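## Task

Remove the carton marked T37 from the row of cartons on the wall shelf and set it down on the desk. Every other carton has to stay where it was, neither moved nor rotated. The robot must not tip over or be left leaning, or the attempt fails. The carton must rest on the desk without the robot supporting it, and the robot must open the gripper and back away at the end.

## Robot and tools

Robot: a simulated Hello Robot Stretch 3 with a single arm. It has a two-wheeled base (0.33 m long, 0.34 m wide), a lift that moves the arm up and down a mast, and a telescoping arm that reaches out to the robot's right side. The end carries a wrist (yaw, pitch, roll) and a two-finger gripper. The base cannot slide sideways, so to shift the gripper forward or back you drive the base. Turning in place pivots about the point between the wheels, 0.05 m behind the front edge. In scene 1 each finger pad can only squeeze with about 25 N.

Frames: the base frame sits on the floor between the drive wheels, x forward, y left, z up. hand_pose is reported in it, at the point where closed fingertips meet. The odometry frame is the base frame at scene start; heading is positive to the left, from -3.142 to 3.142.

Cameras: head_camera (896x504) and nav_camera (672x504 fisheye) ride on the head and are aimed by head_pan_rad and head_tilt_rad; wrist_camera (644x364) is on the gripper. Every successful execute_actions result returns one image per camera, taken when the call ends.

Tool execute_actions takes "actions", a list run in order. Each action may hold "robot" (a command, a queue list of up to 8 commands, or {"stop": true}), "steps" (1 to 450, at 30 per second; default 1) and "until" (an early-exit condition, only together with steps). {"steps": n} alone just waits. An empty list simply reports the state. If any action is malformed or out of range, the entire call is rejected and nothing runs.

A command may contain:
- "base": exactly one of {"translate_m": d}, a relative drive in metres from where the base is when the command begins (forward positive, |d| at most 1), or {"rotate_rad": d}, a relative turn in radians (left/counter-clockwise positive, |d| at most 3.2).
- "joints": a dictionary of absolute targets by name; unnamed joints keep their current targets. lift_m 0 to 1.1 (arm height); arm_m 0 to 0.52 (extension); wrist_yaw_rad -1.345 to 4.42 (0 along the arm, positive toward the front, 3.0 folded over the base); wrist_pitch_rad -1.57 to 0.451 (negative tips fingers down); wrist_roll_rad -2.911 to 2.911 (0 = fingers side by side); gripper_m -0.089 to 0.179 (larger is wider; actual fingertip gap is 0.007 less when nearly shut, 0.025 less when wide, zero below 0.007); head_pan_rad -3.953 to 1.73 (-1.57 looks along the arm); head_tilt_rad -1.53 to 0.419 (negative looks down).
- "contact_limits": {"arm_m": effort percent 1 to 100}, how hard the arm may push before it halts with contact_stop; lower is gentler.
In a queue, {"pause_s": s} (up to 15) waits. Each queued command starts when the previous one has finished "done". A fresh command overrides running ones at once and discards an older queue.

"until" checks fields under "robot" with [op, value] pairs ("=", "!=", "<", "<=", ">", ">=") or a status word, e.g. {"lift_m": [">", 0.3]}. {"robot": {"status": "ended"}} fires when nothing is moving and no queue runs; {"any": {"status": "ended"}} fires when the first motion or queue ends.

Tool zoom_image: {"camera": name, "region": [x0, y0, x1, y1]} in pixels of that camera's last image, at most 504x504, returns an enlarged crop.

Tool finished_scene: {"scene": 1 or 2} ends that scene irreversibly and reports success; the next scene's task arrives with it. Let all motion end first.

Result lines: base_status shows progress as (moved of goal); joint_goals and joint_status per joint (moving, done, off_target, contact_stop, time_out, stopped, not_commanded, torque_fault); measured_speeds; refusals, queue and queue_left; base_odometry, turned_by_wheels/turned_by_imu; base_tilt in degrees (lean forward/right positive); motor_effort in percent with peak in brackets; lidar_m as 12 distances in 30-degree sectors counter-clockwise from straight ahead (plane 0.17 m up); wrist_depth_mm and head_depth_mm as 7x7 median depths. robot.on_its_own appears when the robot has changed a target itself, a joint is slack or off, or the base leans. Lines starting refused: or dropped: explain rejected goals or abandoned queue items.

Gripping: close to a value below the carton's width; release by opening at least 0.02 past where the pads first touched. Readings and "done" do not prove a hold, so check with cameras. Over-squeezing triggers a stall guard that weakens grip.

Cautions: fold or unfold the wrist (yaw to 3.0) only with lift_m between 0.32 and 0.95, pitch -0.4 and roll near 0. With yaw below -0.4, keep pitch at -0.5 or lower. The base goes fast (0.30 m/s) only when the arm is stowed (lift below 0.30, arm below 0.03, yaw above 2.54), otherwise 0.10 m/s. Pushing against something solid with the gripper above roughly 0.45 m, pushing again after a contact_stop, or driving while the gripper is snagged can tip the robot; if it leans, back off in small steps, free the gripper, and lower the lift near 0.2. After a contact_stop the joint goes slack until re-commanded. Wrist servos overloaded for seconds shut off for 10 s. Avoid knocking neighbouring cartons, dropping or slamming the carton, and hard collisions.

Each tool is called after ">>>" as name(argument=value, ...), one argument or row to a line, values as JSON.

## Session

>>> execute_actions(
  actions=[
    {"robot":{"joints":{"head_pan_rad":1.5,"head_tilt_rad":-0.3}},"steps":450,"until":{"robot":{"status":"ended"}}},
  ],
)

>>> execute_actions(
  actions=[
    {"robot":{"joints":{"head_pan_rad":0}},"steps":450,"until":{"robot":{"status":"ended"}}},
  ],
)

>>> execute_actions(
  actions=[
    {"robot":{"joints":{"head_pan_rad":-1.6}},"steps":450,"until":{"robot":{"status":"ended"}}},
  ],
)

>>> execute_actions(
  actions=[
    {"robot":{"joints":{"head_pan_rad":-3.1}},"steps":450,"until":{"robot":{"status":"ended"}}},
  ],
)

Scene clock: 1.27 s.
robot.base_odometry: x=+0.000 y=+0.000 heading=+0.000 (m, m, rad; robot's odometry frame)
robot.turned_by_wheels: +0.000 (rad since the last result)
robot.turned_by_imu: +0.000 (rad since the last result)
robot.base_tilt: forward=-0.7 right=+0.1 (deg)
robot.lidar_m: 1.72 2.34 1.81 2.08 2.19 1.69 1.84 2.63 2.52 2.41 1.74 1.67
robot.head_depth_mm: 1949 2041 2140 2029 2350 2004 1556 / 2032 2123 2236 1991 2466 1991 1556 / 2124 2221 2343 2139 2580 1986 1547 / 2213 2343 2497 2120 2662 1963 1545 / 2337 2490 2617 2278 2427 1945 1528 / 2464 2609 2772 2941 2664 1929 1531 / 2600 2714 2859 3059 2660 1932 1512
robot.base_status: not_commanded
robot.joint_positions: lift_m=+0.320 arm_m=+0.002 wrist_yaw_rad=+2.937 wrist_pitch_rad=-0.384 wrist_roll_rad=-0.015 gripper_m=+0.037 head_pan_rad=+1.493 head_tilt_rad=-0.296
robot.joint_goals: lift_m=+0.320 arm_m=+0.002 wrist_yaw_rad=+2.937 wrist_pitch_rad=-0.384 wrist_roll_rad=-0.015 gripper_m=+0.037 head_pan_rad=+1.500 head_tilt_rad=-0.300
robot.joint_status: lift_m=not_commanded arm_m=not_commanded wrist_yaw_rad=not_commanded wrist_pitch_rad=not_commanded wrist_roll_rad=not_commanded gripper_m=not_commanded head_pan_rad=done head_tilt_rad=done
robot.measured_speeds: translate_m=+0.000 rotate_rad=+0.000 lift_m=+0.000 arm_m=+0.000 wrist_yaw_rad=+0.000 wrist_pitch_rad=+0.000 wrist_roll_rad=+0.000 head_pan_rad=+0.000 head_tilt_rad=+0.000
robot: refusals=0 queue=done queue_left=0
robot.motor_effort: left_wheel=+0(1) right_wheel=+0(0) lift_m=+20(20) arm_m=+0(0) wrist_yaw_rad=+0(0) wrist_pitch_rad=+4(5) wrist_roll_rad=+0(0) gripper_m=-1(0) head_pan_rad=+5(63) head_tilt_rad=-2(15) (%)
robot.hand_pose: x=+0.0253 y=+0.0769 z=+0.3403 quat_wxyz=(+0.205, +0.699, +0.065, +0.682) (m; robot's base frame)
robot.wrist_depth_mm: - - - - - - - / - - - - - - - / - - - - - - - / 818 - 822 814 807 791 787 / 670 656 684 650 669 646 635 / 555 553 - 540 555 534 543 / 480 488 - 479 466 467 468
pictures: head_camera (sideways: a quarter turn clockwise sets it upright), nav_camera (sideways: a quarter turn counterclockwise sets it upright), wrist_camera
Images, in order (width x height): head_camera 896x504, nav_camera 672x504, wrist_camera 644x364.

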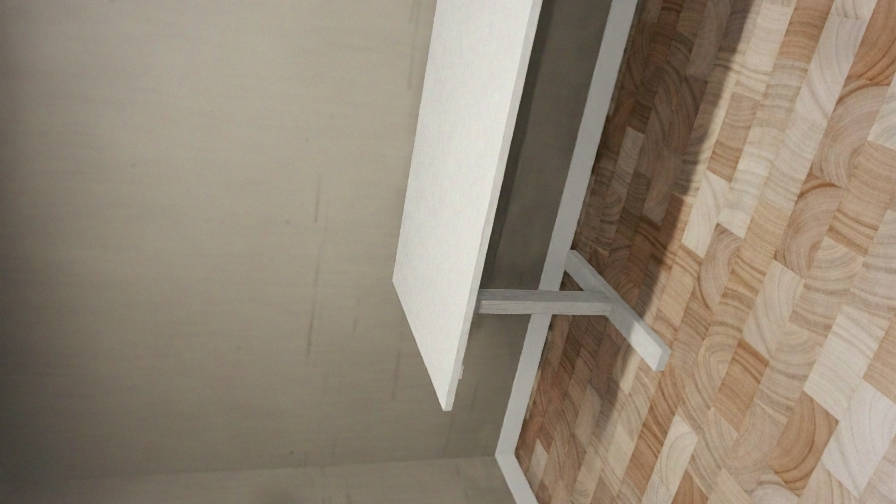

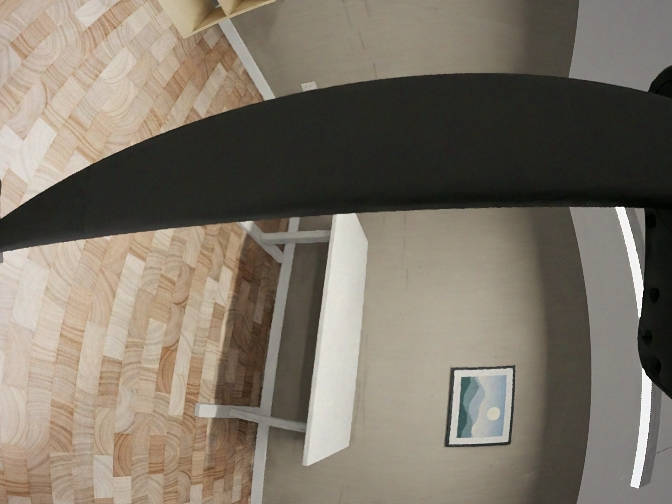

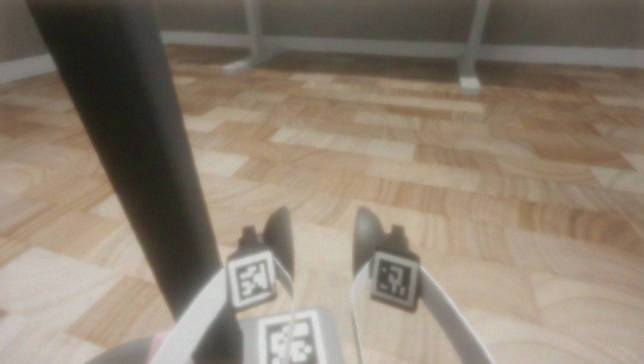

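Scene clock: 2.53 s.
robot.base_odometry: x=+0.000 y=+0.000 heading=+0.000 (m, m, rad; robot's odometry frame)
robot.turned_by_wheels: +0.000 (rad since the last result)
robot.turned_by_imu: +0.000 (rad since the last result)
robot.base_tilt: forward=-0.7 right=+0.1 (deg)
robot.lidar_m: 1.73 2.33 1.80 2.08 2.19 1.69 1.85 2.62 2.51 2.41 1.74 1.67
robot.head_depth_mm: 1452 1522 1577 1663 1750 1831 1555 / 1509 1582 1670 1770 1865 1926 1562 / 1595 1686 1758 1857 1968 1992 1549 / 1679 1779 1871 1979 2101 1965 1534 / 1777 1906 2000 2128 2285 1964 1534 / 1913 2034 2156 2295 2416 1948 1520 / 2059 2219 2375 2514 2639 1923 1529
robot.base_status: not_commanded
robot.joint_positions: lift_m=+0.320 arm_m=+0.002 wrist_yaw_rad=+2.937 wrist_pitch_rad=-0.384 wrist_roll_rad=-0.015 gripper_m=+0.037 head_pan_rad=+0.007 head_tilt_rad=-0.296
robot.joint_goals: lift_m=+0.320 arm_m=+0.002 wrist_yaw_rad=+2.937 wrist_pitch_rad=-0.384 wrist_roll_rad=-0.015 gripper_m=+0.037 head_pan_rad=+0.000 head_tilt_rad=-0.300
robot.joint_status: lift_m=not_commanded arm_m=not_commanded wrist_yaw_rad=not_commanded wrist_pitch_rad=not_commanded wrist_roll_rad=not_commanded gripper_m=not_commanded head_pan_rad=done head_tilt_rad=done
robot.measured_speeds: translate_m=+0.000 rotate_rad=+0.000 lift_m=+0.000 arm_m=+0.000 wrist_yaw_rad=+0.000 wrist_pitch_rad=+0.000 wrist_roll_rad=+0.000 head_pan_rad=+0.000 head_tilt_rad=+0.000
robot: refusals=0 queue=done queue_left=0
robot.motor_effort: left_wheel=+0(1) right_wheel=+0(0) lift_m=+20(20) arm_m=+0(0) wrist_yaw_rad=-1(0) wrist_pitch_rad=+4(4) wrist_roll_rad=+0(0) gripper_m=+0(0) head_pan_rad=-4(65) head_tilt_rad=-1(1) (%)
robot.hand_pose: x=+0.0253 y=+0.0769 z=+0.3403 quat_wxyz=(+0.205, +0.699, +0.065, +0.682) (m; robot's base frame)
robot.wrist_depth_mm: - - - - - - - / - - - - - - - / - - - - - - - / 810 - 821 803 796 820 799 / 666 648 688 648 681 650 640 / 559 555 - 536 551 536 529 / 474 484 - 479 468 461 458
pictures: head_camera (sideways: a quarter turn clockwise sets it upright), nav_camera (sideways: a quarter turn counterclockwise sets it upright), wrist_camera
Images, in order (width x height): head_camera 896x504, nav_camera 672x504, wrist_camera 644x364.

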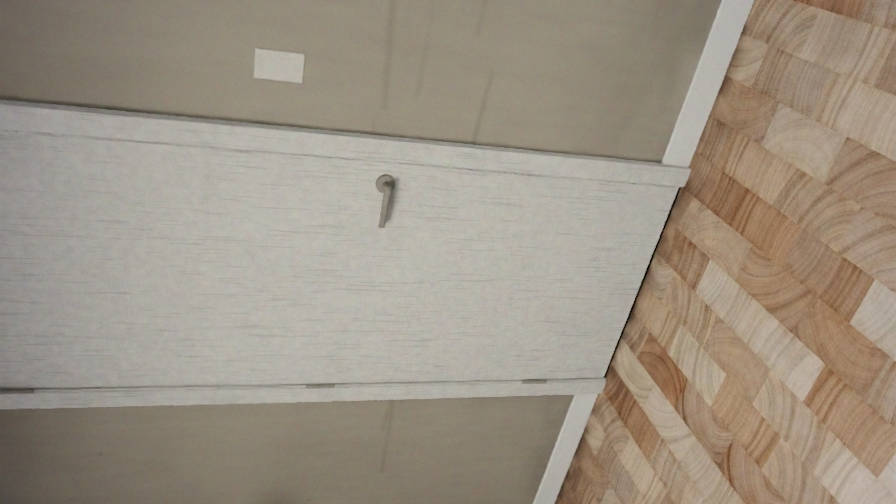

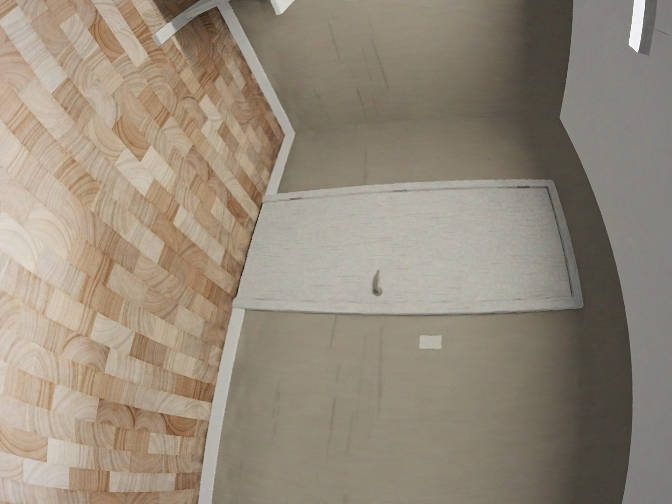

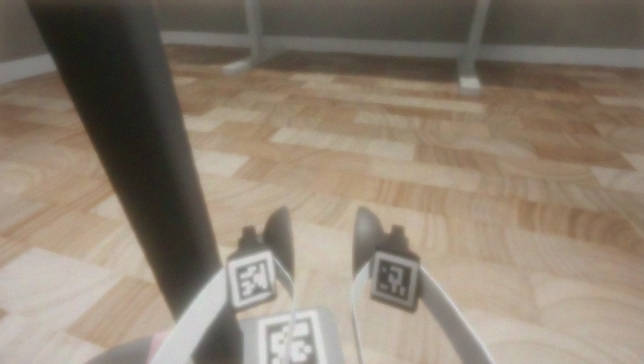

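Scene clock: 3.83 s.
robot.base_odometry: x=+0.000 y=+0.000 heading=+0.000 (m, m, rad; robot's odometry frame)
robot.turned_by_wheels: +0.000 (rad since the last result)
robot.turned_by_imu: +0.000 (rad since the last result)
robot.base_tilt: forward=-0.7 right=+0.2 (deg)
robot.lidar_m: 1.72 2.34 1.81 2.08 2.19 1.69 1.84 2.62 2.52 2.41 1.73 1.66
robot.head_depth_mm: 2210 2297 2418 2567 2633 1980 1566 / 2301 2438 2582 2680 2721 1978 1562 / 2436 2571 2722 2874 2749 1979 1555 / 2565 2724 2890 3026 2730 1965 1540 / 2571 2701 2885 3101 2722 1954 1535 / 2217 2339 2491 2638 2593 1946 1522 / 1963 2063 2157 2277 2359 1936 1509
robot.base_status: not_commanded
robot.joint_positions: lift_m=+0.320 arm_m=+0.002 wrist_yaw_rad=+2.937 wrist_pitch_rad=-0.384 wrist_roll_rad=-0.015 gripper_m=+0.037 head_pan_rad=-1.593 head_tilt_rad=-0.296
robot.joint_goals: lift_m=+0.320 arm_m=+0.002 wrist_yaw_rad=+2.937 wrist_pitch_rad=-0.384 wrist_roll_rad=-0.015 gripper_m=+0.037 head_pan_rad=-1.600 head_tilt_rad=-0.300
robot.joint_status: lift_m=not_commanded arm_m=not_commanded wrist_yaw_rad=not_commanded wrist_pitch_rad=not_commanded wrist_roll_rad=not_commanded gripper_m=not_commanded head_pan_rad=done head_tilt_rad=done
robot.measured_speeds: translate_m=+0.000 rotate_rad=+0.000 lift_m=+0.000 arm_m=+0.000 wrist_yaw_rad=+0.000 wrist_pitch_rad=+0.000 wrist_roll_rad=+0.000 head_pan_rad=+0.000 head_tilt_rad=+0.000
robot: refusals=0 queue=done queue_left=0
robot.motor_effort: left_wheel=+0(1) right_wheel=+1(0) lift_m=+20(20) arm_m=-1(1) wrist_yaw_rad=+0(0) wrist_pitch_rad=+4(4) wrist_roll_rad=+0(0) gripper_m=+0(1) head_pan_rad=-5(63) head_tilt_rad=-2(2) (%)
robot.hand_pose: x=+0.0253 y=+0.0769 z=+0.3403 quat_wxyz=(+0.205, +0.699, +0.065, +0.682) (m; robot's base frame)
robot.wrist_depth_mm: - - - - - - - / - - - - - - - / - - - - - - - / 844 - 813 828 823 809 801 / 658 645 670 649 672 635 641 / 543 549 - 544 550 534 543 / 472 486 - 480 467 460 466
pictures: head_camera (sideways: a quarter turn clockwise sets it upright), nav_camera (sideways: a quarter turn counterclockwise sets it upright), wrist_camera
Images, in order (width x height): head_camera 896x504, nav_camera 672x504, wrist_camera 644x364.

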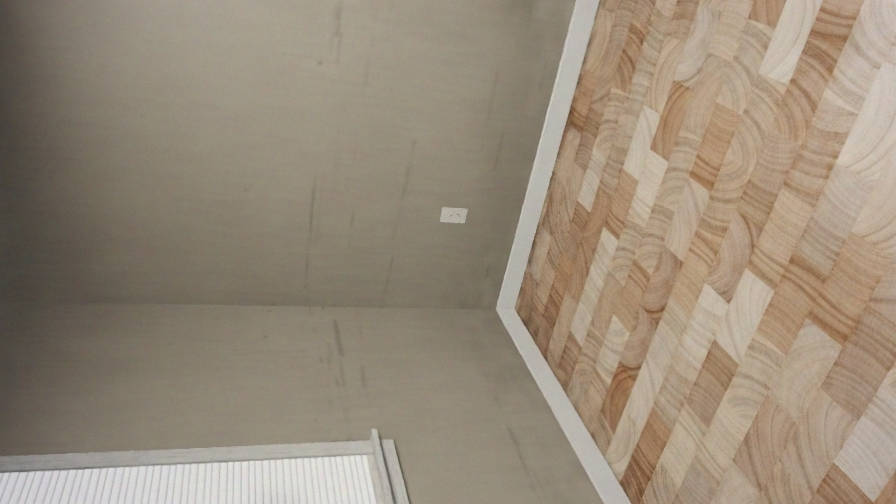

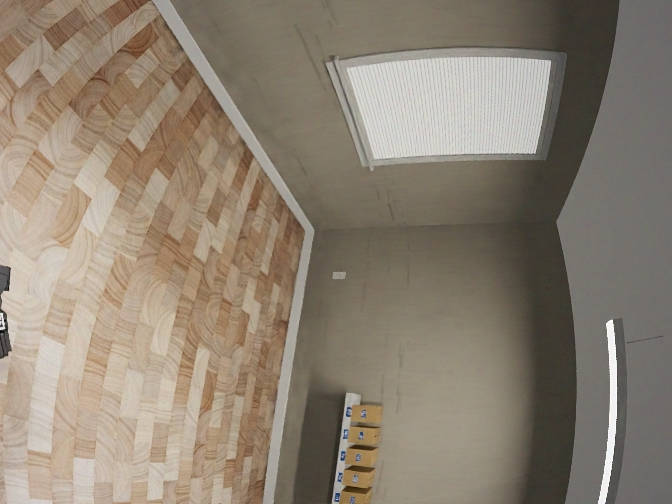

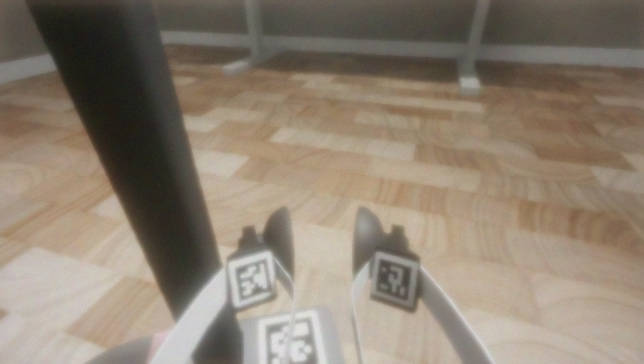

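Scene clock: 5.10 s.
robot.base_odometry: x=+0.000 y=+0.000 heading=+0.000 (m, m, rad; robot's odometry frame)
robot.turned_by_wheels: +0.000 (rad since the last result)
robot.turned_by_imu: +0.000 (rad since the last result)
robot.base_tilt: forward=-0.7 right=+0.2 (deg)
robot.lidar_m: 1.73 2.34 1.81 2.07 2.20 1.69 1.85 2.63 2.52 2.41 1.74 1.67
robot.head_depth_mm: 1880 1968 2068 2109 2039 1911 1551 / 1979 2070 2190 2210 2220 1986 1563 / 2106 2244 2300 2449 2510 1981 1552 / 2249 2362 2498 2638 2692 1957 1541 / 2396 2536 2686 2863 2690 1955 1532 / 2576 2768 2902 3167 2684 1944 1533 / 2760 2915 3055 3233 2667 1928 1510
robot.base_status: not_commanded
robot.joint_positions: lift_m=+0.320 arm_m=+0.002 wrist_yaw_rad=+2.937 wrist_pitch_rad=-0.384 wrist_roll_rad=-0.015 gripper_m=+0.037 head_pan_rad=-3.093 head_tilt_rad=-0.296
robot.joint_goals: lift_m=+0.320 arm_m=+0.002 wrist_yaw_rad=+2.937 wrist_pitch_rad=-0.384 wrist_roll_rad=-0.015 gripper_m=+0.037 head_pan_rad=-3.100 head_tilt_rad=-0.300
robot.joint_status: lift_m=not_commanded arm_m=not_commanded wrist_yaw_rad=not_commanded wrist_pitch_rad=not_commanded wrist_roll_rad=not_commanded gripper_m=not_commanded head_pan_rad=done head_tilt_rad=done
robot.measured_speeds: translate_m=+0.000 rotate_rad=+0.000 lift_m=+0.000 arm_m=+0.000 wrist_yaw_rad=+0.000 wrist_pitch_rad=+0.000 wrist_roll_rad=+0.000 head_pan_rad=+0.000 head_tilt_rad=+0.000
robot: refusals=0 queue=done queue_left=0
robot.motor_effort: left_wheel=+0(0) right_wheel=+0(0) lift_m=+20(20) arm_m=+0(0) wrist_yaw_rad=+0(1) wrist_pitch_rad=+5(4) wrist_roll_rad=+0(0) gripper_m=-1(0) head_pan_rad=-4(62) head_tilt_rad=+0(1) (%)
robot.hand_pose: x=+0.0253 y=+0.0769 z=+0.3403 quat_wxyz=(+0.205, +0.699, +0.065, +0.682) (m; robot's base frame)
robot.wrist_depth_mm: - - - - - - - / - - - - - - - / - - - - - - - / 823 - 813 810 812 787 786 / 671 646 684 650 677 650 634 / 538 546 - 537 552 534 535 / 474 487 - 480 460 460 462
pictures: head_camera (sideways: a quarter turn clockwise sets it upright), nav_camera (sideways: a quarter turn counterclockwise sets it upright), wrist_camera
Images, in order (width x height): head_camera 896x504, nav_camera 672x504, wrist_camera 644x364.

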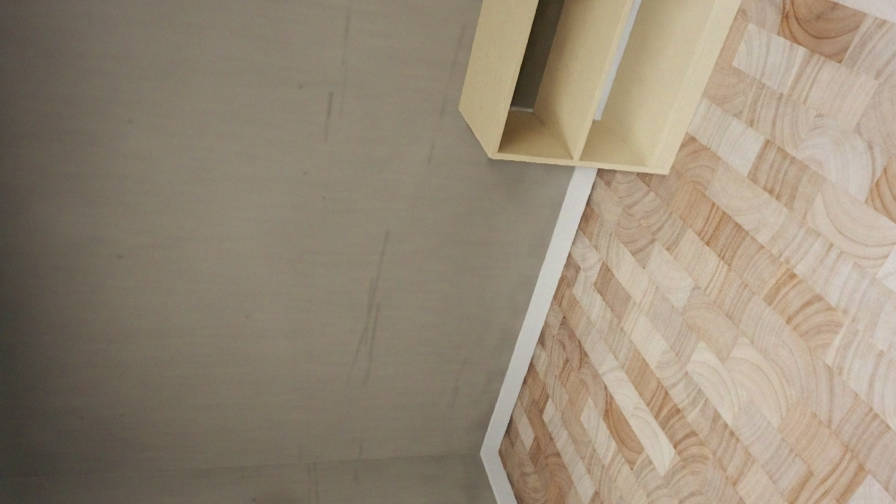

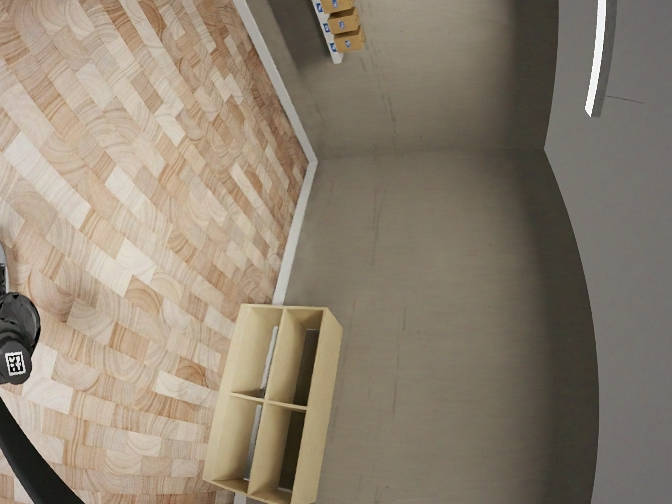

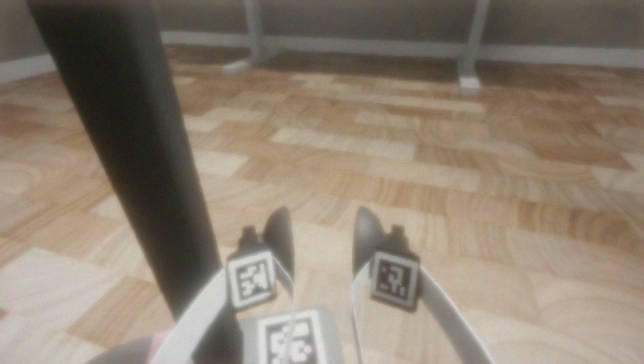

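Same room; wall normal at about -2.08.

>>> execute_actions(
  actions=[
    {"robot":[{"joints":{"head_pan_rad":-0.28,"head_tilt_rad":-0.45,"lift_m":0.27},"base":{"rotate_rad":-2.1}},{"base":{"translate_m":0.95}}],"steps":450,"until":{"robot":{"status":"ended"}}},
  ],
)

Scene clock: 12.73 s.
robot.base_odometry: x=-0.480 y=-0.820 heading=-2.100 (m, m, rad; robot's odometry frame)
robot.turned_by_wheels: -2.100 (rad since the last result)
robot.turned_by_imu: -2.068 (rad since the last result)
robot.base_tilt: forward=-0.7 right=+0.1 (deg)
robot.lidar_m: 1.57 1.62 1.74 1.67 1.74 2.35 2.77 2.93 1.87 1.70 2.18 1.63
robot.head_depth_mm: 1491 1621 1768 1997 2150 1700 1380 / 1451 1573 1622 1939 2079 1681 1380 / 1407 1532 1604 1855 1991 1678 1366 / 1371 1487 1561 1797 1969 1673 1361 / 1341 1462 1529 1485 1917 1649 1365 / 1312 1419 1504 1408 1884 1629 1346 / 1281 1378 1453 1395 1794 1635 1349
robot.base_status: done (translate_m +0.9500 of +0.9500)
robot.joint_positions: lift_m=+0.270 arm_m=+0.002 wrist_yaw_rad=+2.937 wrist_pitch_rad=-0.384 wrist_roll_rad=-0.015 gripper_m=+0.037 head_pan_rad=-0.287 head_tilt_rad=-0.446
robot.joint_goals: lift_m=+0.270 arm_m=+0.002 wrist_yaw_rad=+2.937 wrist_pitch_rad=-0.384 wrist_roll_rad=-0.015 gripper_m=+0.037 head_pan_rad=-0.280 head_tilt_rad=-0.450
robot.joint_status: lift_m=done arm_m=not_commanded wrist_yaw_rad=not_commanded wrist_pitch_rad=not_commanded wrist_roll_rad=not_commanded gripper_m=not_commanded head_pan_rad=done head_tilt_rad=done
robot.measured_speeds: translate_m=+0.000 rotate_rad=+0.000 lift_m=+0.000 arm_m=+0.000 wrist_yaw_rad=+0.000 wrist_pitch_rad=+0.000 wrist_roll_rad=+0.000 head_pan_rad=+0.000 head_tilt_rad=+0.000
robot: refusals=0 queue=done queue_left=0
robot.motor_effort: left_wheel=+1(9) right_wheel=-1(7) lift_m=+12(18) arm_m=-1(0) wrist_yaw_rad=+0(0) wrist_pitch_rad=+5(5) wrist_roll_rad=+1(0) gripper_m=+0(0) head_pan_rad=+4(60) head_tilt_rad=-2(13) (%)
robot.hand_pose: x=+0.0252 y=+0.0769 z=+0.2908 quat_wxyz=(+0.205, +0.699, +0.065, +0.682) (m; robot's base frame)
robot.wrist_depth_mm: - - - - - - - / - - - - - - - / - - 958 965 971 944 955 / 733 - 737 734 721 722 708 / 598 565 610 576 600 580 569 / 492 490 - 498 485 484 477 / 438 - - - 413 412 406
pictures: head_camera (sideways: a quarter turn clockwise sets it upright), nav_camera (sideways: a quarter turn counterclockwise sets it upright), wrist_camera
Images, in order (width x height): head_camera 896x504, nav_camera 672x504, wrist_camera 644x364.

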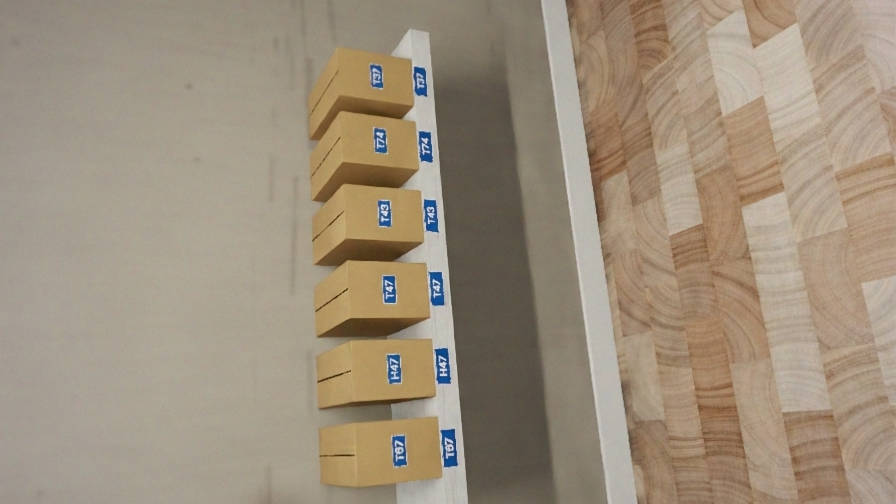

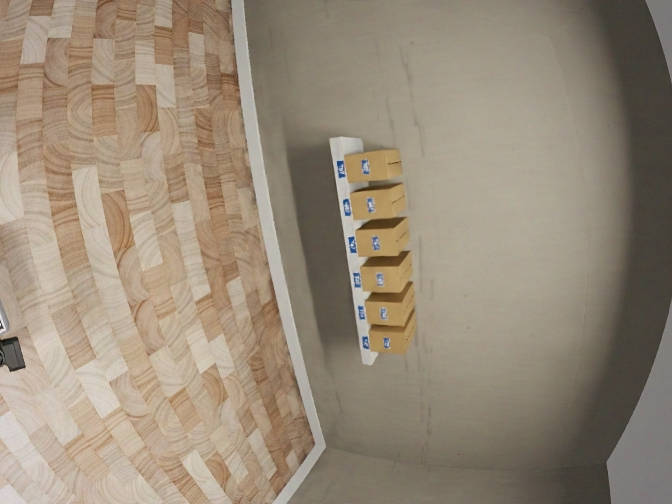

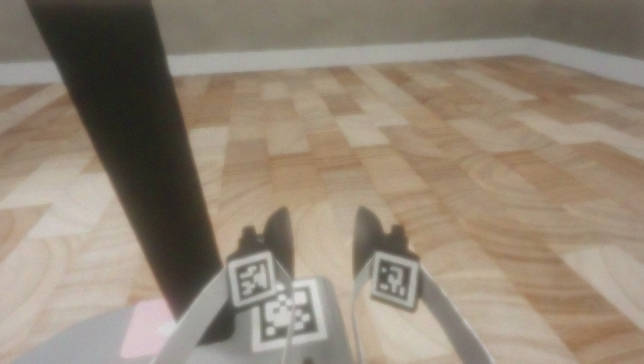

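>>> execute_actions(
  actions=[
    {"robot":[{"base":{"translate_m":0.73}},{"base":{"rotate_rad":1.59},"joints":{"head_pan_rad":-1.57,"head_tilt_rad":-0.5}},{"base":{"translate_m":-0.75}},{"joints":{"lift_m":0.9,"gripper_m":0.165}},{"joints":{"wrist_yaw_rad":-0.035}},{"joints":{"wrist_pitch_rad":-1.15,"wrist_roll_rad":-0.08,"lift_m":1.04}},{"joints":{"arm_m":0.49}}],"steps":450,"until":{"robot":{"status":"ended"}}},
    {"steps":450,"until":{"robot":{"status":"ended"}}},
  ],
)

Scene clock: 39.43 s.
robot.base_odometry: x=-1.503 y=-1.084 heading=-0.510 (m, m, rad; robot's odometry frame)
robot.turned_by_wheels: +1.590 (rad since the last result)
robot.turned_by_imu: +1.578 (rad since the last result)
robot.base_tilt: forward=-0.7 right=+0.1 (deg)
robot.lidar_m: 2.43 2.52 3.46 3.51 1.33 1.34 1.35 1.17 0.86 0.83 0.86 1.19
robot.head_depth_mm: 673 - 818 893 997 1135 1273 / 675 748 810 897 971 1121 1266 / 679 - 827 865 701 770 1287 / 684 742 818 879 725 778 1291 / 684 748 822 857 718 782 1279 / 687 752 826 877 716 1180 1289 / 693 756 831 844 724 1191 1299
robot.base_status: done (translate_m -0.7500 of -0.7500)
robot.joint_positions: lift_m=+1.040 arm_m=+0.490 wrist_yaw_rad=-0.035 wrist_pitch_rad=-1.151 wrist_roll_rad=-0.076 gripper_m=+0.165 head_pan_rad=-1.563 head_tilt_rad=-0.494
robot.joint_goals: lift_m=+1.040 arm_m=+0.490 wrist_yaw_rad=-0.035 wrist_pitch_rad=-1.150 wrist_roll_rad=-0.080 gripper_m=+0.165 head_pan_rad=-1.570 head_tilt_rad=-0.500
robot.joint_status: lift_m=done arm_m=done wrist_yaw_rad=done wrist_pitch_rad=done wrist_roll_rad=done gripper_m=done head_pan_rad=done head_tilt_rad=done
robot.measured_speeds: translate_m=+0.000 rotate_rad=+0.000 lift_m=+0.000 arm_m=+0.000 wrist_yaw_rad=+0.000 wrist_pitch_rad=+0.000 wrist_roll_rad=+0.000 head_pan_rad=+0.000 head_tilt_rad=+0.000
robot: refusals=0 queue=done queue_left=0
robot.motor_effort: left_wheel=-2(10) right_wheel=+2(10) lift_m=+28(28) arm_m=+2(3) wrist_yaw_rad=+0(3) wrist_pitch_rad=+0(4) wrist_roll_rad=-2(1) gripper_m=+0(98) head_pan_rad=-4(61) head_tilt_rad=-2(6) (%)
robot.hand_pose: x=-0.0245 y=-0.7170 z=+0.9344 quat_wxyz=(+0.609, +0.389, -0.577, -0.381) (m; robot's base frame)
robot.wrist_depth_mm: 181 179 175 174 171 169 167 / 236 233 230 224 219 218 214 / 234 232 271 235 237 304 295 / 223 224 239 226 229 509 485 / 214 216 240 217 221 - - / 206 207 245 210 213 - - / 198 201 246 203 206 - -
pictures: head_camera (sideways: a quarter turn clockwise sets it upright), nav_camera (sideways: a quarter turn counterclockwise sets it upright), wrist_camera
Images, in order (width x height): head_camera 896x504, nav_camera 672x504, wrist_camera 644x364.

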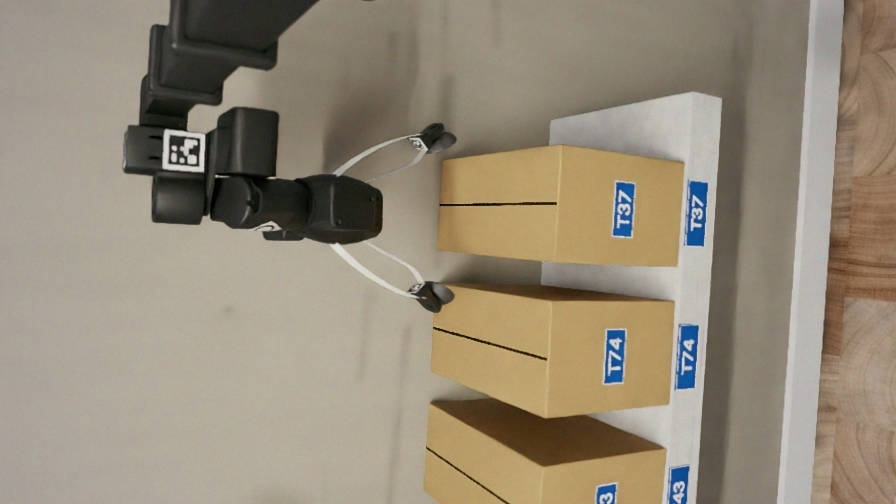

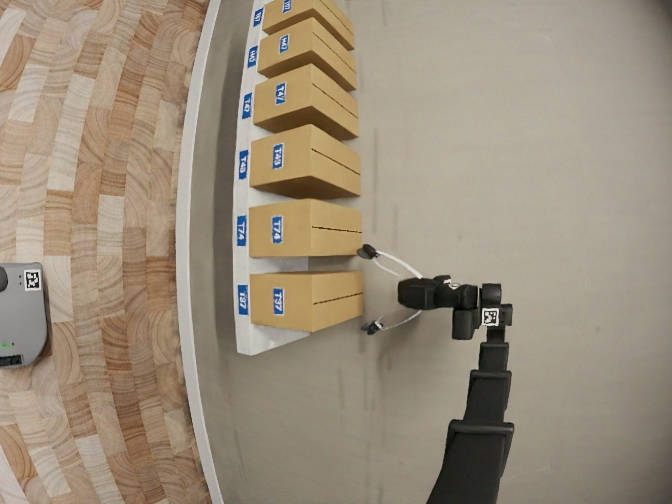

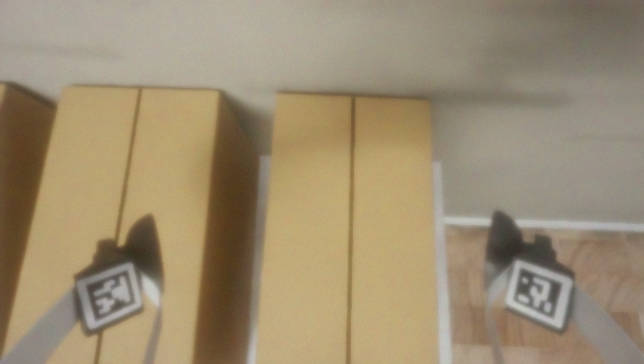

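>>> execute_actions(
  actions=[
    {"robot":[{"base":{"translate_m":-0.03},"joints":{"arm_m":0.475,"wrist_roll_rad":-0.065}},{"joints":{"lift_m":0.985}}],"steps":450,"until":{"robot":{"status":"ended"}}},
  ],
)

Scene clock: 43.13 s.
robot.base_odometry: x=-1.529 y=-1.069 heading=-0.510 (m, m, rad; robot's odometry frame)
robot.turned_by_wheels: +0.000 (rad since the last result)
robot.turned_by_imu: +0.001 (rad since the last result)
robot.base_tilt: forward=-0.6 right=+0.0 (deg)
robot.lidar_m: 2.46 2.54 3.50 3.52 1.31 1.34 1.31 1.17 0.86 0.83 0.86 1.18
robot.head_depth_mm: 672 733 - 907 1003 1137 1274 / 674 727 832 897 989 1149 1266 / 680 730 - 871 726 811 1283 / 681 744 816 827 697 774 1281 / 685 748 821 872 749 787 1288 / 687 749 826 872 706 1180 1283 / 690 755 831 852 743 1192 1305
robot.base_status: done (translate_m -0.0300 of -0.0300)
robot.joint_positions: lift_m=+0.986 arm_m=+0.475 wrist_yaw_rad=-0.035 wrist_pitch_rad=-1.151 wrist_roll_rad=-0.070 gripper_m=+0.165 head_pan_rad=-1.563 head_tilt_rad=-0.494
robot.joint_goals: lift_m=+0.985 arm_m=+0.475 wrist_yaw_rad=-0.035 wrist_pitch_rad=-1.150 wrist_roll_rad=-0.065 gripper_m=+0.165 head_pan_rad=-1.570 head_tilt_rad=-0.500
robot.joint_status: lift_m=done arm_m=done wrist_yaw_rad=done wrist_pitch_rad=done wrist_roll_rad=done gripper_m=done head_pan_rad=done head_tilt_rad=done
robot.measured_speeds: translate_m=+0.000 rotate_rad=+0.000 lift_m=+0.000 arm_m=+0.000 wrist_yaw_rad=+0.000 wrist_pitch_rad=+0.000 wrist_roll_rad=+0.000 head_pan_rad=+0.000 head_tilt_rad=+0.000
robot: refusals=0 queue=done queue_left=0
robot.motor_effort: left_wheel=-2(5) right_wheel=+2(6) lift_m=+12(27) arm_m=-3(2) wrist_yaw_rad=+1(0) wrist_pitch_rad=+0(0) wrist_roll_rad=+2(1) gripper_m=+0(0) head_pan_rad=-4(4) head_tilt_rad=-3(3) (%)
robot.hand_pose: x=-0.0245 y=-0.7025 z=+0.8804 quat_wxyz=(+0.607, +0.388, -0.579, -0.382) (m; robot's base frame)
robot.wrist_depth_mm: 188 190 189 188 191 189 188 / 182 186 185 184 221 246 242 / 175 186 178 177 299 340 336 / 169 188 170 171 174 576 559 / 163 204 164 164 167 - - / 158 240 158 158 161 - - / - 189 152 154 156 958 979
pictures: head_camera (sideways: a quarter turn clockwise sets it upright), nav_camera (sideways: a quarter turn counterclockwise sets it upright), wrist_camera
Images, in order (width x height): head_camera 896x504, nav_camera 672x504, wrist_camera 644x364.

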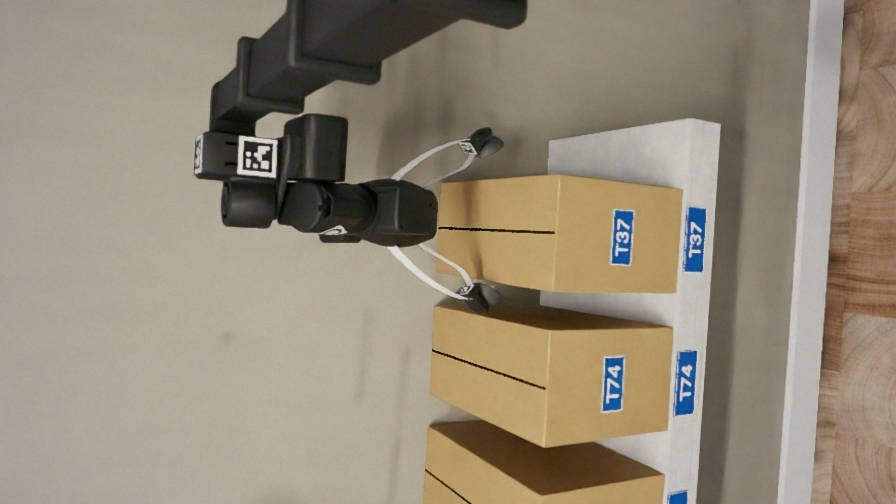

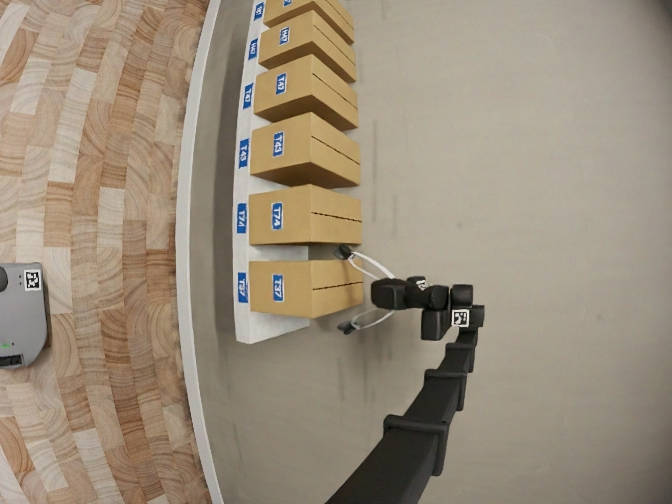

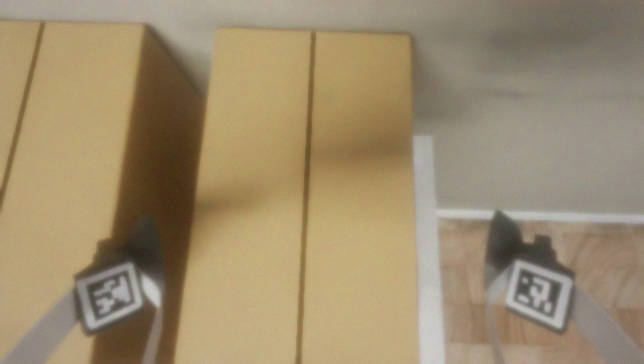

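>>> execute_actions(
  actions=[
    {"robot":[{"joints":{"gripper_m":0.155}},{"joints":{"lift_m":0.947}},{"joints":{"gripper_m":0.07}},{"pause_s":0.5},{"joints":{"lift_m":1.0}}],"steps":450,"until":{"robot":{"status":"ended"}}},
  ],
)

Scene clock: 47.63 s.
robot.base_odometry: x=-1.529 y=-1.069 heading=-0.510 (m, m, rad; robot's odometry frame)
robot.turned_by_wheels: +0.000 (rad since the last result)
robot.turned_by_imu: +0.001 (rad since the last result)
robot.base_tilt: forward=-0.6 right=+0.1 (deg)
robot.lidar_m: 2.46 2.55 3.50 3.51 1.31 1.34 1.32 1.17 0.86 0.83 0.86 1.19
robot.head_depth_mm: 674 726 - 893 1000 1139 1272 / 675 722 829 900 991 1143 1279 / 679 723 - 770 696 786 1280 / 681 742 812 769 686 804 1288 / 687 749 823 874 749 788 1288 / 689 751 823 875 707 1183 1288 / 691 753 830 846 742 1184 1297
robot.base_status: done (translate_m -0.0300 of -0.0300)
robot.joint_positions: lift_m=+0.999 arm_m=+0.475 wrist_yaw_rad=-0.033 wrist_pitch_rad=-1.155 wrist_roll_rad=-0.063 gripper_m=+0.082 head_pan_rad=-1.563 head_tilt_rad=-0.494
robot.joint_goals: lift_m=+1.000 arm_m=+0.475 wrist_yaw_rad=-0.035 wrist_pitch_rad=-1.150 wrist_roll_rad=-0.065 gripper_m=+0.070 head_pan_rad=-1.570 head_tilt_rad=-0.500
robot.joint_status: lift_m=done arm_m=done wrist_yaw_rad=done wrist_pitch_rad=done wrist_roll_rad=done gripper_m=off_target head_pan_rad=done head_tilt_rad=done
robot.measured_speeds: translate_m=+0.000 rotate_rad=+0.000 lift_m=+0.000 arm_m=+0.000 wrist_yaw_rad=+0.000 wrist_pitch_rad=+0.000 wrist_roll_rad=+0.000 head_pan_rad=+0.000 head_tilt_rad=+0.000
robot: refusals=0 queue=done queue_left=0
robot.motor_effort: left_wheel=-2(1) right_wheel=+2(5) lift_m=+29(30) arm_m=-1(2) wrist_yaw_rad=-2(3) wrist_pitch_rad=+1(2) wrist_roll_rad=-1(2) gripper_m=-100(100) head_pan_rad=-5(4) head_tilt_rad=-2(2) (%)
robot.hand_pose: x=-0.0243 y=-0.7015 z=+0.8940 quat_wxyz=(+0.605, +0.389, -0.579, -0.384) (m; robot's base frame)
robot.wrist_depth_mm: 200 200 152 150 150 192 190 / 196 200 145 145 144 246 247 / 189 192 139 140 139 350 348 / 182 186 134 134 134 595 573 / 176 178 130 130 130 - - / 171 - 126 126 126 - - / - 188 122 122 122 949 992
pictures: head_camera (sideways: a quarter turn clockwise sets it upright), nav_camera (sideways: a quarter turn counterclockwise sets it upright), wrist_camera
Images, in order (width x height): head_camera 896x504, nav_camera 672x504, wrist_camera 644x364.

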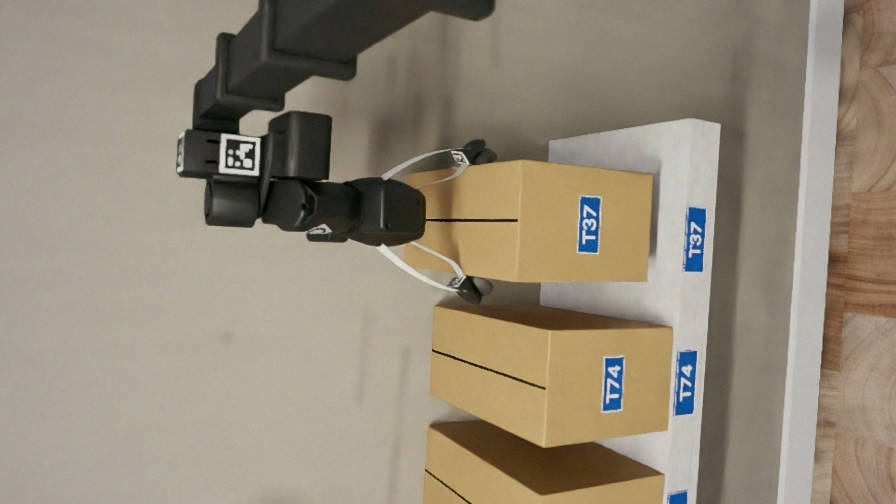

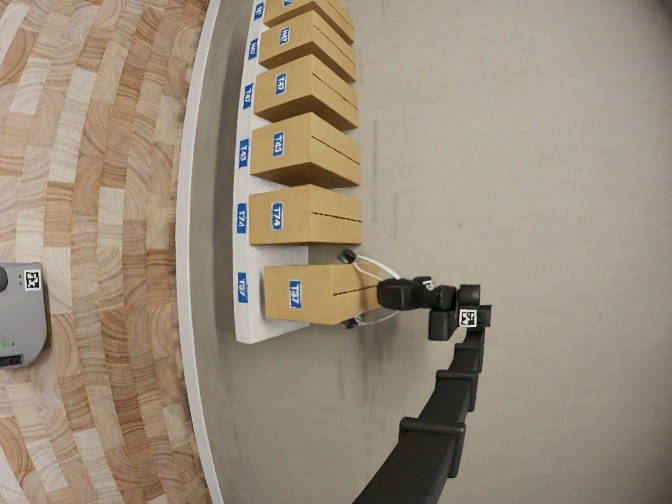

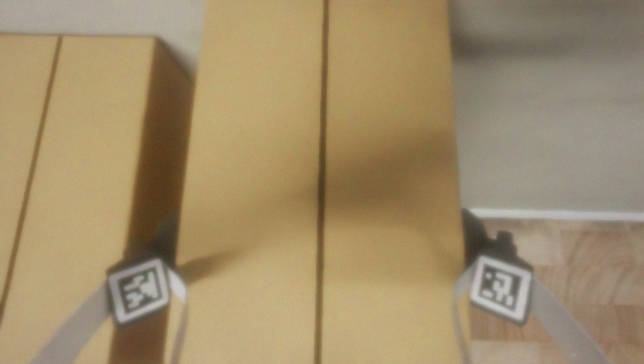

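>>> execute_actions(
  actions=[
    {"robot":[{"joints":{"arm_m":0.1}},{"base":{"rotate_rad":1.43},"joints":{"lift_m":1.09}},{"base":{"translate_m":1}},{"base":{"translate_m":1}},{"base":{"translate_m":0.67}},{"base":{"rotate_rad":1.71},"joints":{"head_tilt_rad":-0.8}},{"joints":{"arm_m":0.52}},{"joints":{"lift_m":1.0}}],"steps":450,"until":{"robot":{"status":"ended"}}},
    {"steps":450,"until":{"robot":{"status":"ended"}}},
    {"steps":450,"until":{"robot":{"status":"ended"}}},
    {"steps":450,"until":{"robot":{"status":"ended"}}},
  ],
)

Scene clock: 95.07 s.
robot.base_odometry: x=+0.089 y=+1.055 heading=+2.630 (m, m, rad; robot's odometry frame)
robot.turned_by_wheels: +3.140 (rad since the last result)
robot.turned_by_imu: +3.140 (rad since the last result)
robot.base_tilt: forward=-0.6 right=+0.2 (deg)
robot.lidar_m: 1.66 1.33 2.10 3.48 2.95 2.18 2.10 1.81 1.05 1.29 1.02 1.72
robot.head_depth_mm: 1154 1224 985 799 1516 1335 1167 / 1161 1217 980 795 1508 1320 1161 / - 764 697 775 1496 1319 1164 / 1139 828 716 775 1528 1316 1157 / 1140 1242 963 782 1521 1312 1156 / 1155 1230 956 779 1518 1301 1148 / 1160 1225 948 794 1506 1294 1143
robot.base_status: done (rotate_rad +1.7099 of +1.7100)
robot.joint_positions: lift_m=+1.000 arm_m=+0.520 wrist_yaw_rad=-0.035 wrist_pitch_rad=-1.156 wrist_roll_rad=-0.063 gripper_m=+0.080 head_pan_rad=-1.563 head_tilt_rad=-0.790
robot.joint_goals: lift_m=+1.000 arm_m=+0.520 wrist_yaw_rad=-0.035 wrist_pitch_rad=-1.150 wrist_roll_rad=-0.065 gripper_m=+0.079 head_pan_rad=-1.570 head_tilt_rad=-0.800
robot.joint_status: lift_m=done arm_m=done wrist_yaw_rad=done wrist_pitch_rad=done wrist_roll_rad=done gripper_m=off_target head_pan_rad=done head_tilt_rad=done
robot.measured_speeds: translate_m=+0.000 rotate_rad=+0.000 lift_m=+0.000 arm_m=+0.000 wrist_yaw_rad=+0.000 wrist_pitch_rad=+0.000 wrist_roll_rad=+0.000 head_pan_rad=+0.000 head_tilt_rad=+0.000
robot: refusals=0 queue=done queue_left=0
robot.on_its_own: gripper_m is held at +0.079, not at your +0.070, by its stall guard, which is not easing now
robot.motor_effort: left_wheel=-2(7) right_wheel=+2(6) lift_m=+13(29) arm_m=+1(1) wrist_yaw_rad=+0(2) wrist_pitch_rad=+2(2) wrist_roll_rad=-1(1) gripper_m=-61(100) head_pan_rad=-4(5) head_tilt_rad=-4(19) (%)
robot.hand_pose: x=-0.0245 y=-0.7458 z=+0.8949 quat_wxyz=(+0.604, +0.388, -0.580, -0.385) (m; robot's base frame)
robot.wrist_depth_mm: 383 383 152 151 150 387 392 / 367 372 146 145 144 374 372 / 358 355 141 140 140 358 362 / 342 344 135 135 134 344 349 / 329 337 131 130 129 337 337 / 318 - 126 126 126 - 323 / 311 307 122 122 121 311 317
pictures: head_camera (sideways: a quarter turn clockwise sets it upright), nav_camera (sideways: a quarter turn counterclockwise sets it upright), wrist_camera
Images, in order (width x height): head_camera 896x504, nav_camera 672x504, wrist_camera 644x364.

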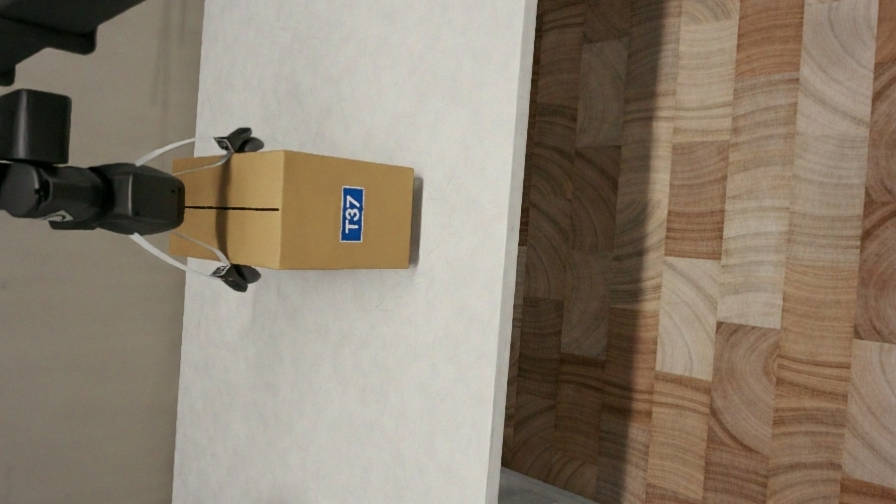

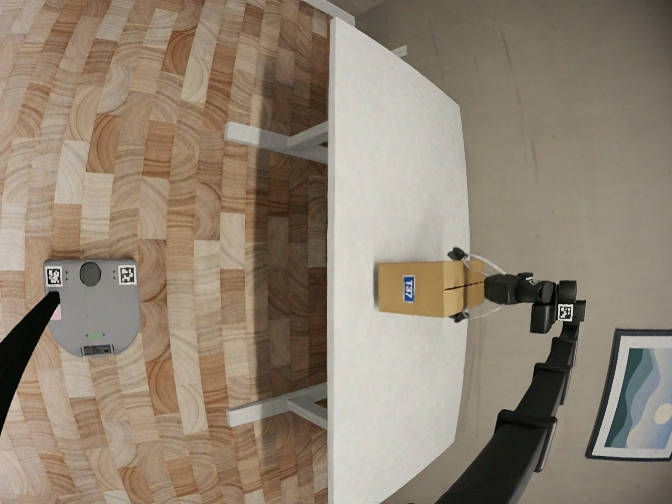

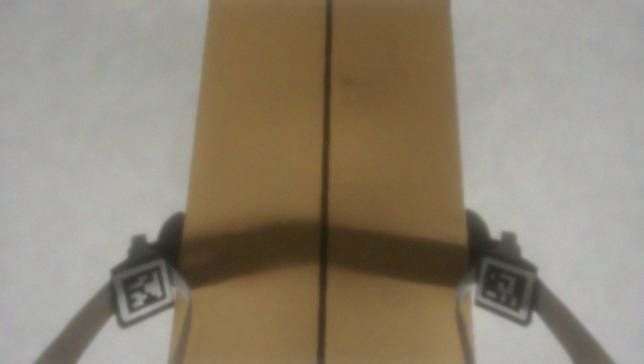

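>>> execute_actions(
  actions=[
    {"robot":{"joints":{"lift_m":0.976}},"steps":450,"until":{"robot":{"status":"ended"}}},
    {"robot":[{"joints":{"gripper_m":0.175}},{"joints":{"lift_m":1.09}},{"joints":{"arm_m":0.25}}],"steps":450,"until":{"robot":{"status":"ended"}}},
  ],
)

>>> finished_scene(
  scene=2,
)

Scene clock: 102.07 s.
robot.base_odometry: x=+0.089 y=+1.055 heading=+2.630 (m, m, rad; robot's odometry frame)
robot.turned_by_wheels: +0.000 (rad since the last result)
robot.turned_by_imu: +0.002 (rad since the last result)
robot.base_tilt: forward=-0.6 right=+0.1 (deg)
robot.lidar_m: 1.66 1.33 2.11 3.48 2.96 2.18 2.09 1.82 1.04 1.29 1.02 1.72
robot.head_depth_mm: 1139 1225 990 803 1502 1327 1165 / 1148 1222 963 798 1507 1329 1163 / - - 730 775 1491 1325 1157 / 1140 1176 732 773 1513 1314 1157 / 1144 1240 934 787 1517 1306 1161 / 1151 1233 957 780 1513 1309 1153 / 1161 1227 951 800 1503 1299 1146
robot.base_status: done (rotate_rad +1.7099 of +1.7100)
robot.joint_positions: lift_m=+1.089 arm_m=+0.250 wrist_yaw_rad=-0.035 wrist_pitch_rad=-1.156 wrist_roll_rad=-0.063 gripper_m=+0.175 head_pan_rad=-1.563 head_tilt_rad=-0.790
robot.joint_goals: lift_m=+1.090 arm_m=+0.250 wrist_yaw_rad=-0.035 wrist_pitch_rad=-1.150 wrist_roll_rad=-0.065 gripper_m=+0.175 head_pan_rad=-1.570 head_tilt_rad=-0.800
robot.joint_status: lift_m=done arm_m=done wrist_yaw_rad=done wrist_pitch_rad=done wrist_roll_rad=done gripper_m=off_target head_pan_rad=done head_tilt_rad=done
robot.measured_speeds: translate_m=+0.000 rotate_rad=+0.000 lift_m=+0.000 arm_m=+0.000 wrist_yaw_rad=+0.000 wrist_pitch_rad=+0.000 wrist_roll_rad=+0.000 head_pan_rad=+0.000 head_tilt_rad=+0.000
robot: refusals=0 queue=done queue_left=0
robot.motor_effort: left_wheel=-2(2) right_wheel=+2(2) lift_m=+28(28) arm_m=-2(5) wrist_yaw_rad=+0(1) wrist_pitch_rad=+2(2) wrist_roll_rad=-1(1) gripper_m=+0(98) head_pan_rad=-5(5) head_tilt_rad=-3(3) (%)
robot.hand_pose: x=-0.0245 y=-0.4763 z=+0.9840 quat_wxyz=(+0.604, +0.388, -0.580, -0.385) (m; robot's base frame)
robot.wrist_depth_mm: 479 483 482 286 484 497 492 / 459 465 464 281 473 474 478 / 444 451 448 402 452 457 458 / 429 435 442 437 434 440 443 / - - - - - 429 432 / - - - - - - - / - - - - - - -
pictures: head_camera (sideways: a quarter turn clockwise sets it upright), nav_camera (sideways: a quarter turn counterclockwise sets it upright), wrist_camera
Images, in order (width x height): head_camera 896x504, nav_camera 672x504, wrist_camera 644x364.

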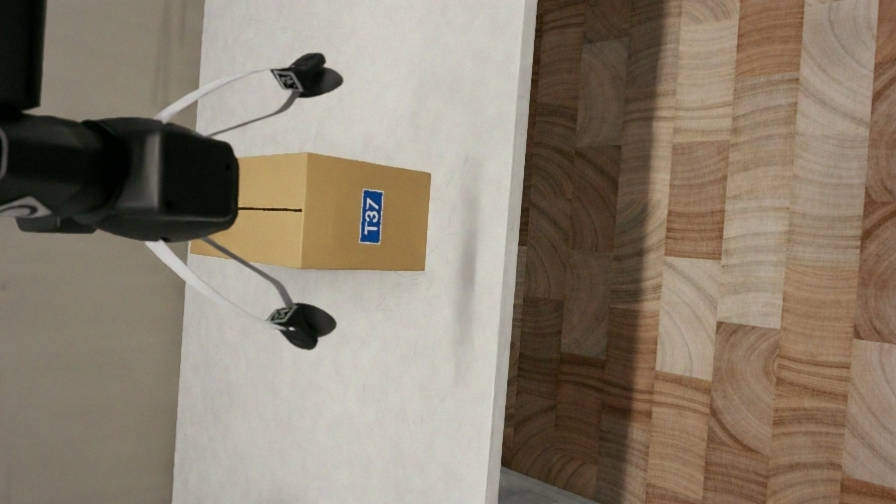

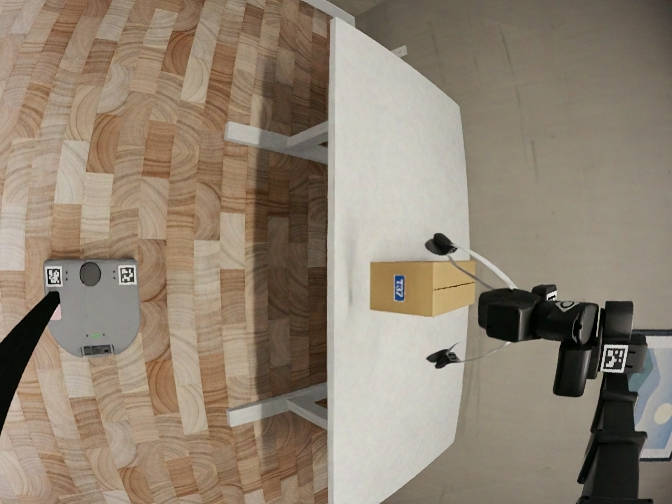

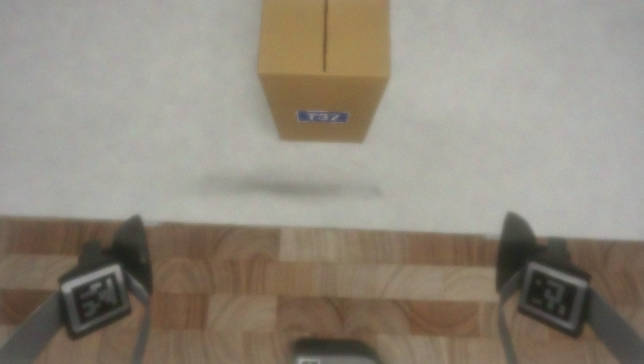

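The scene is finished: the task was done.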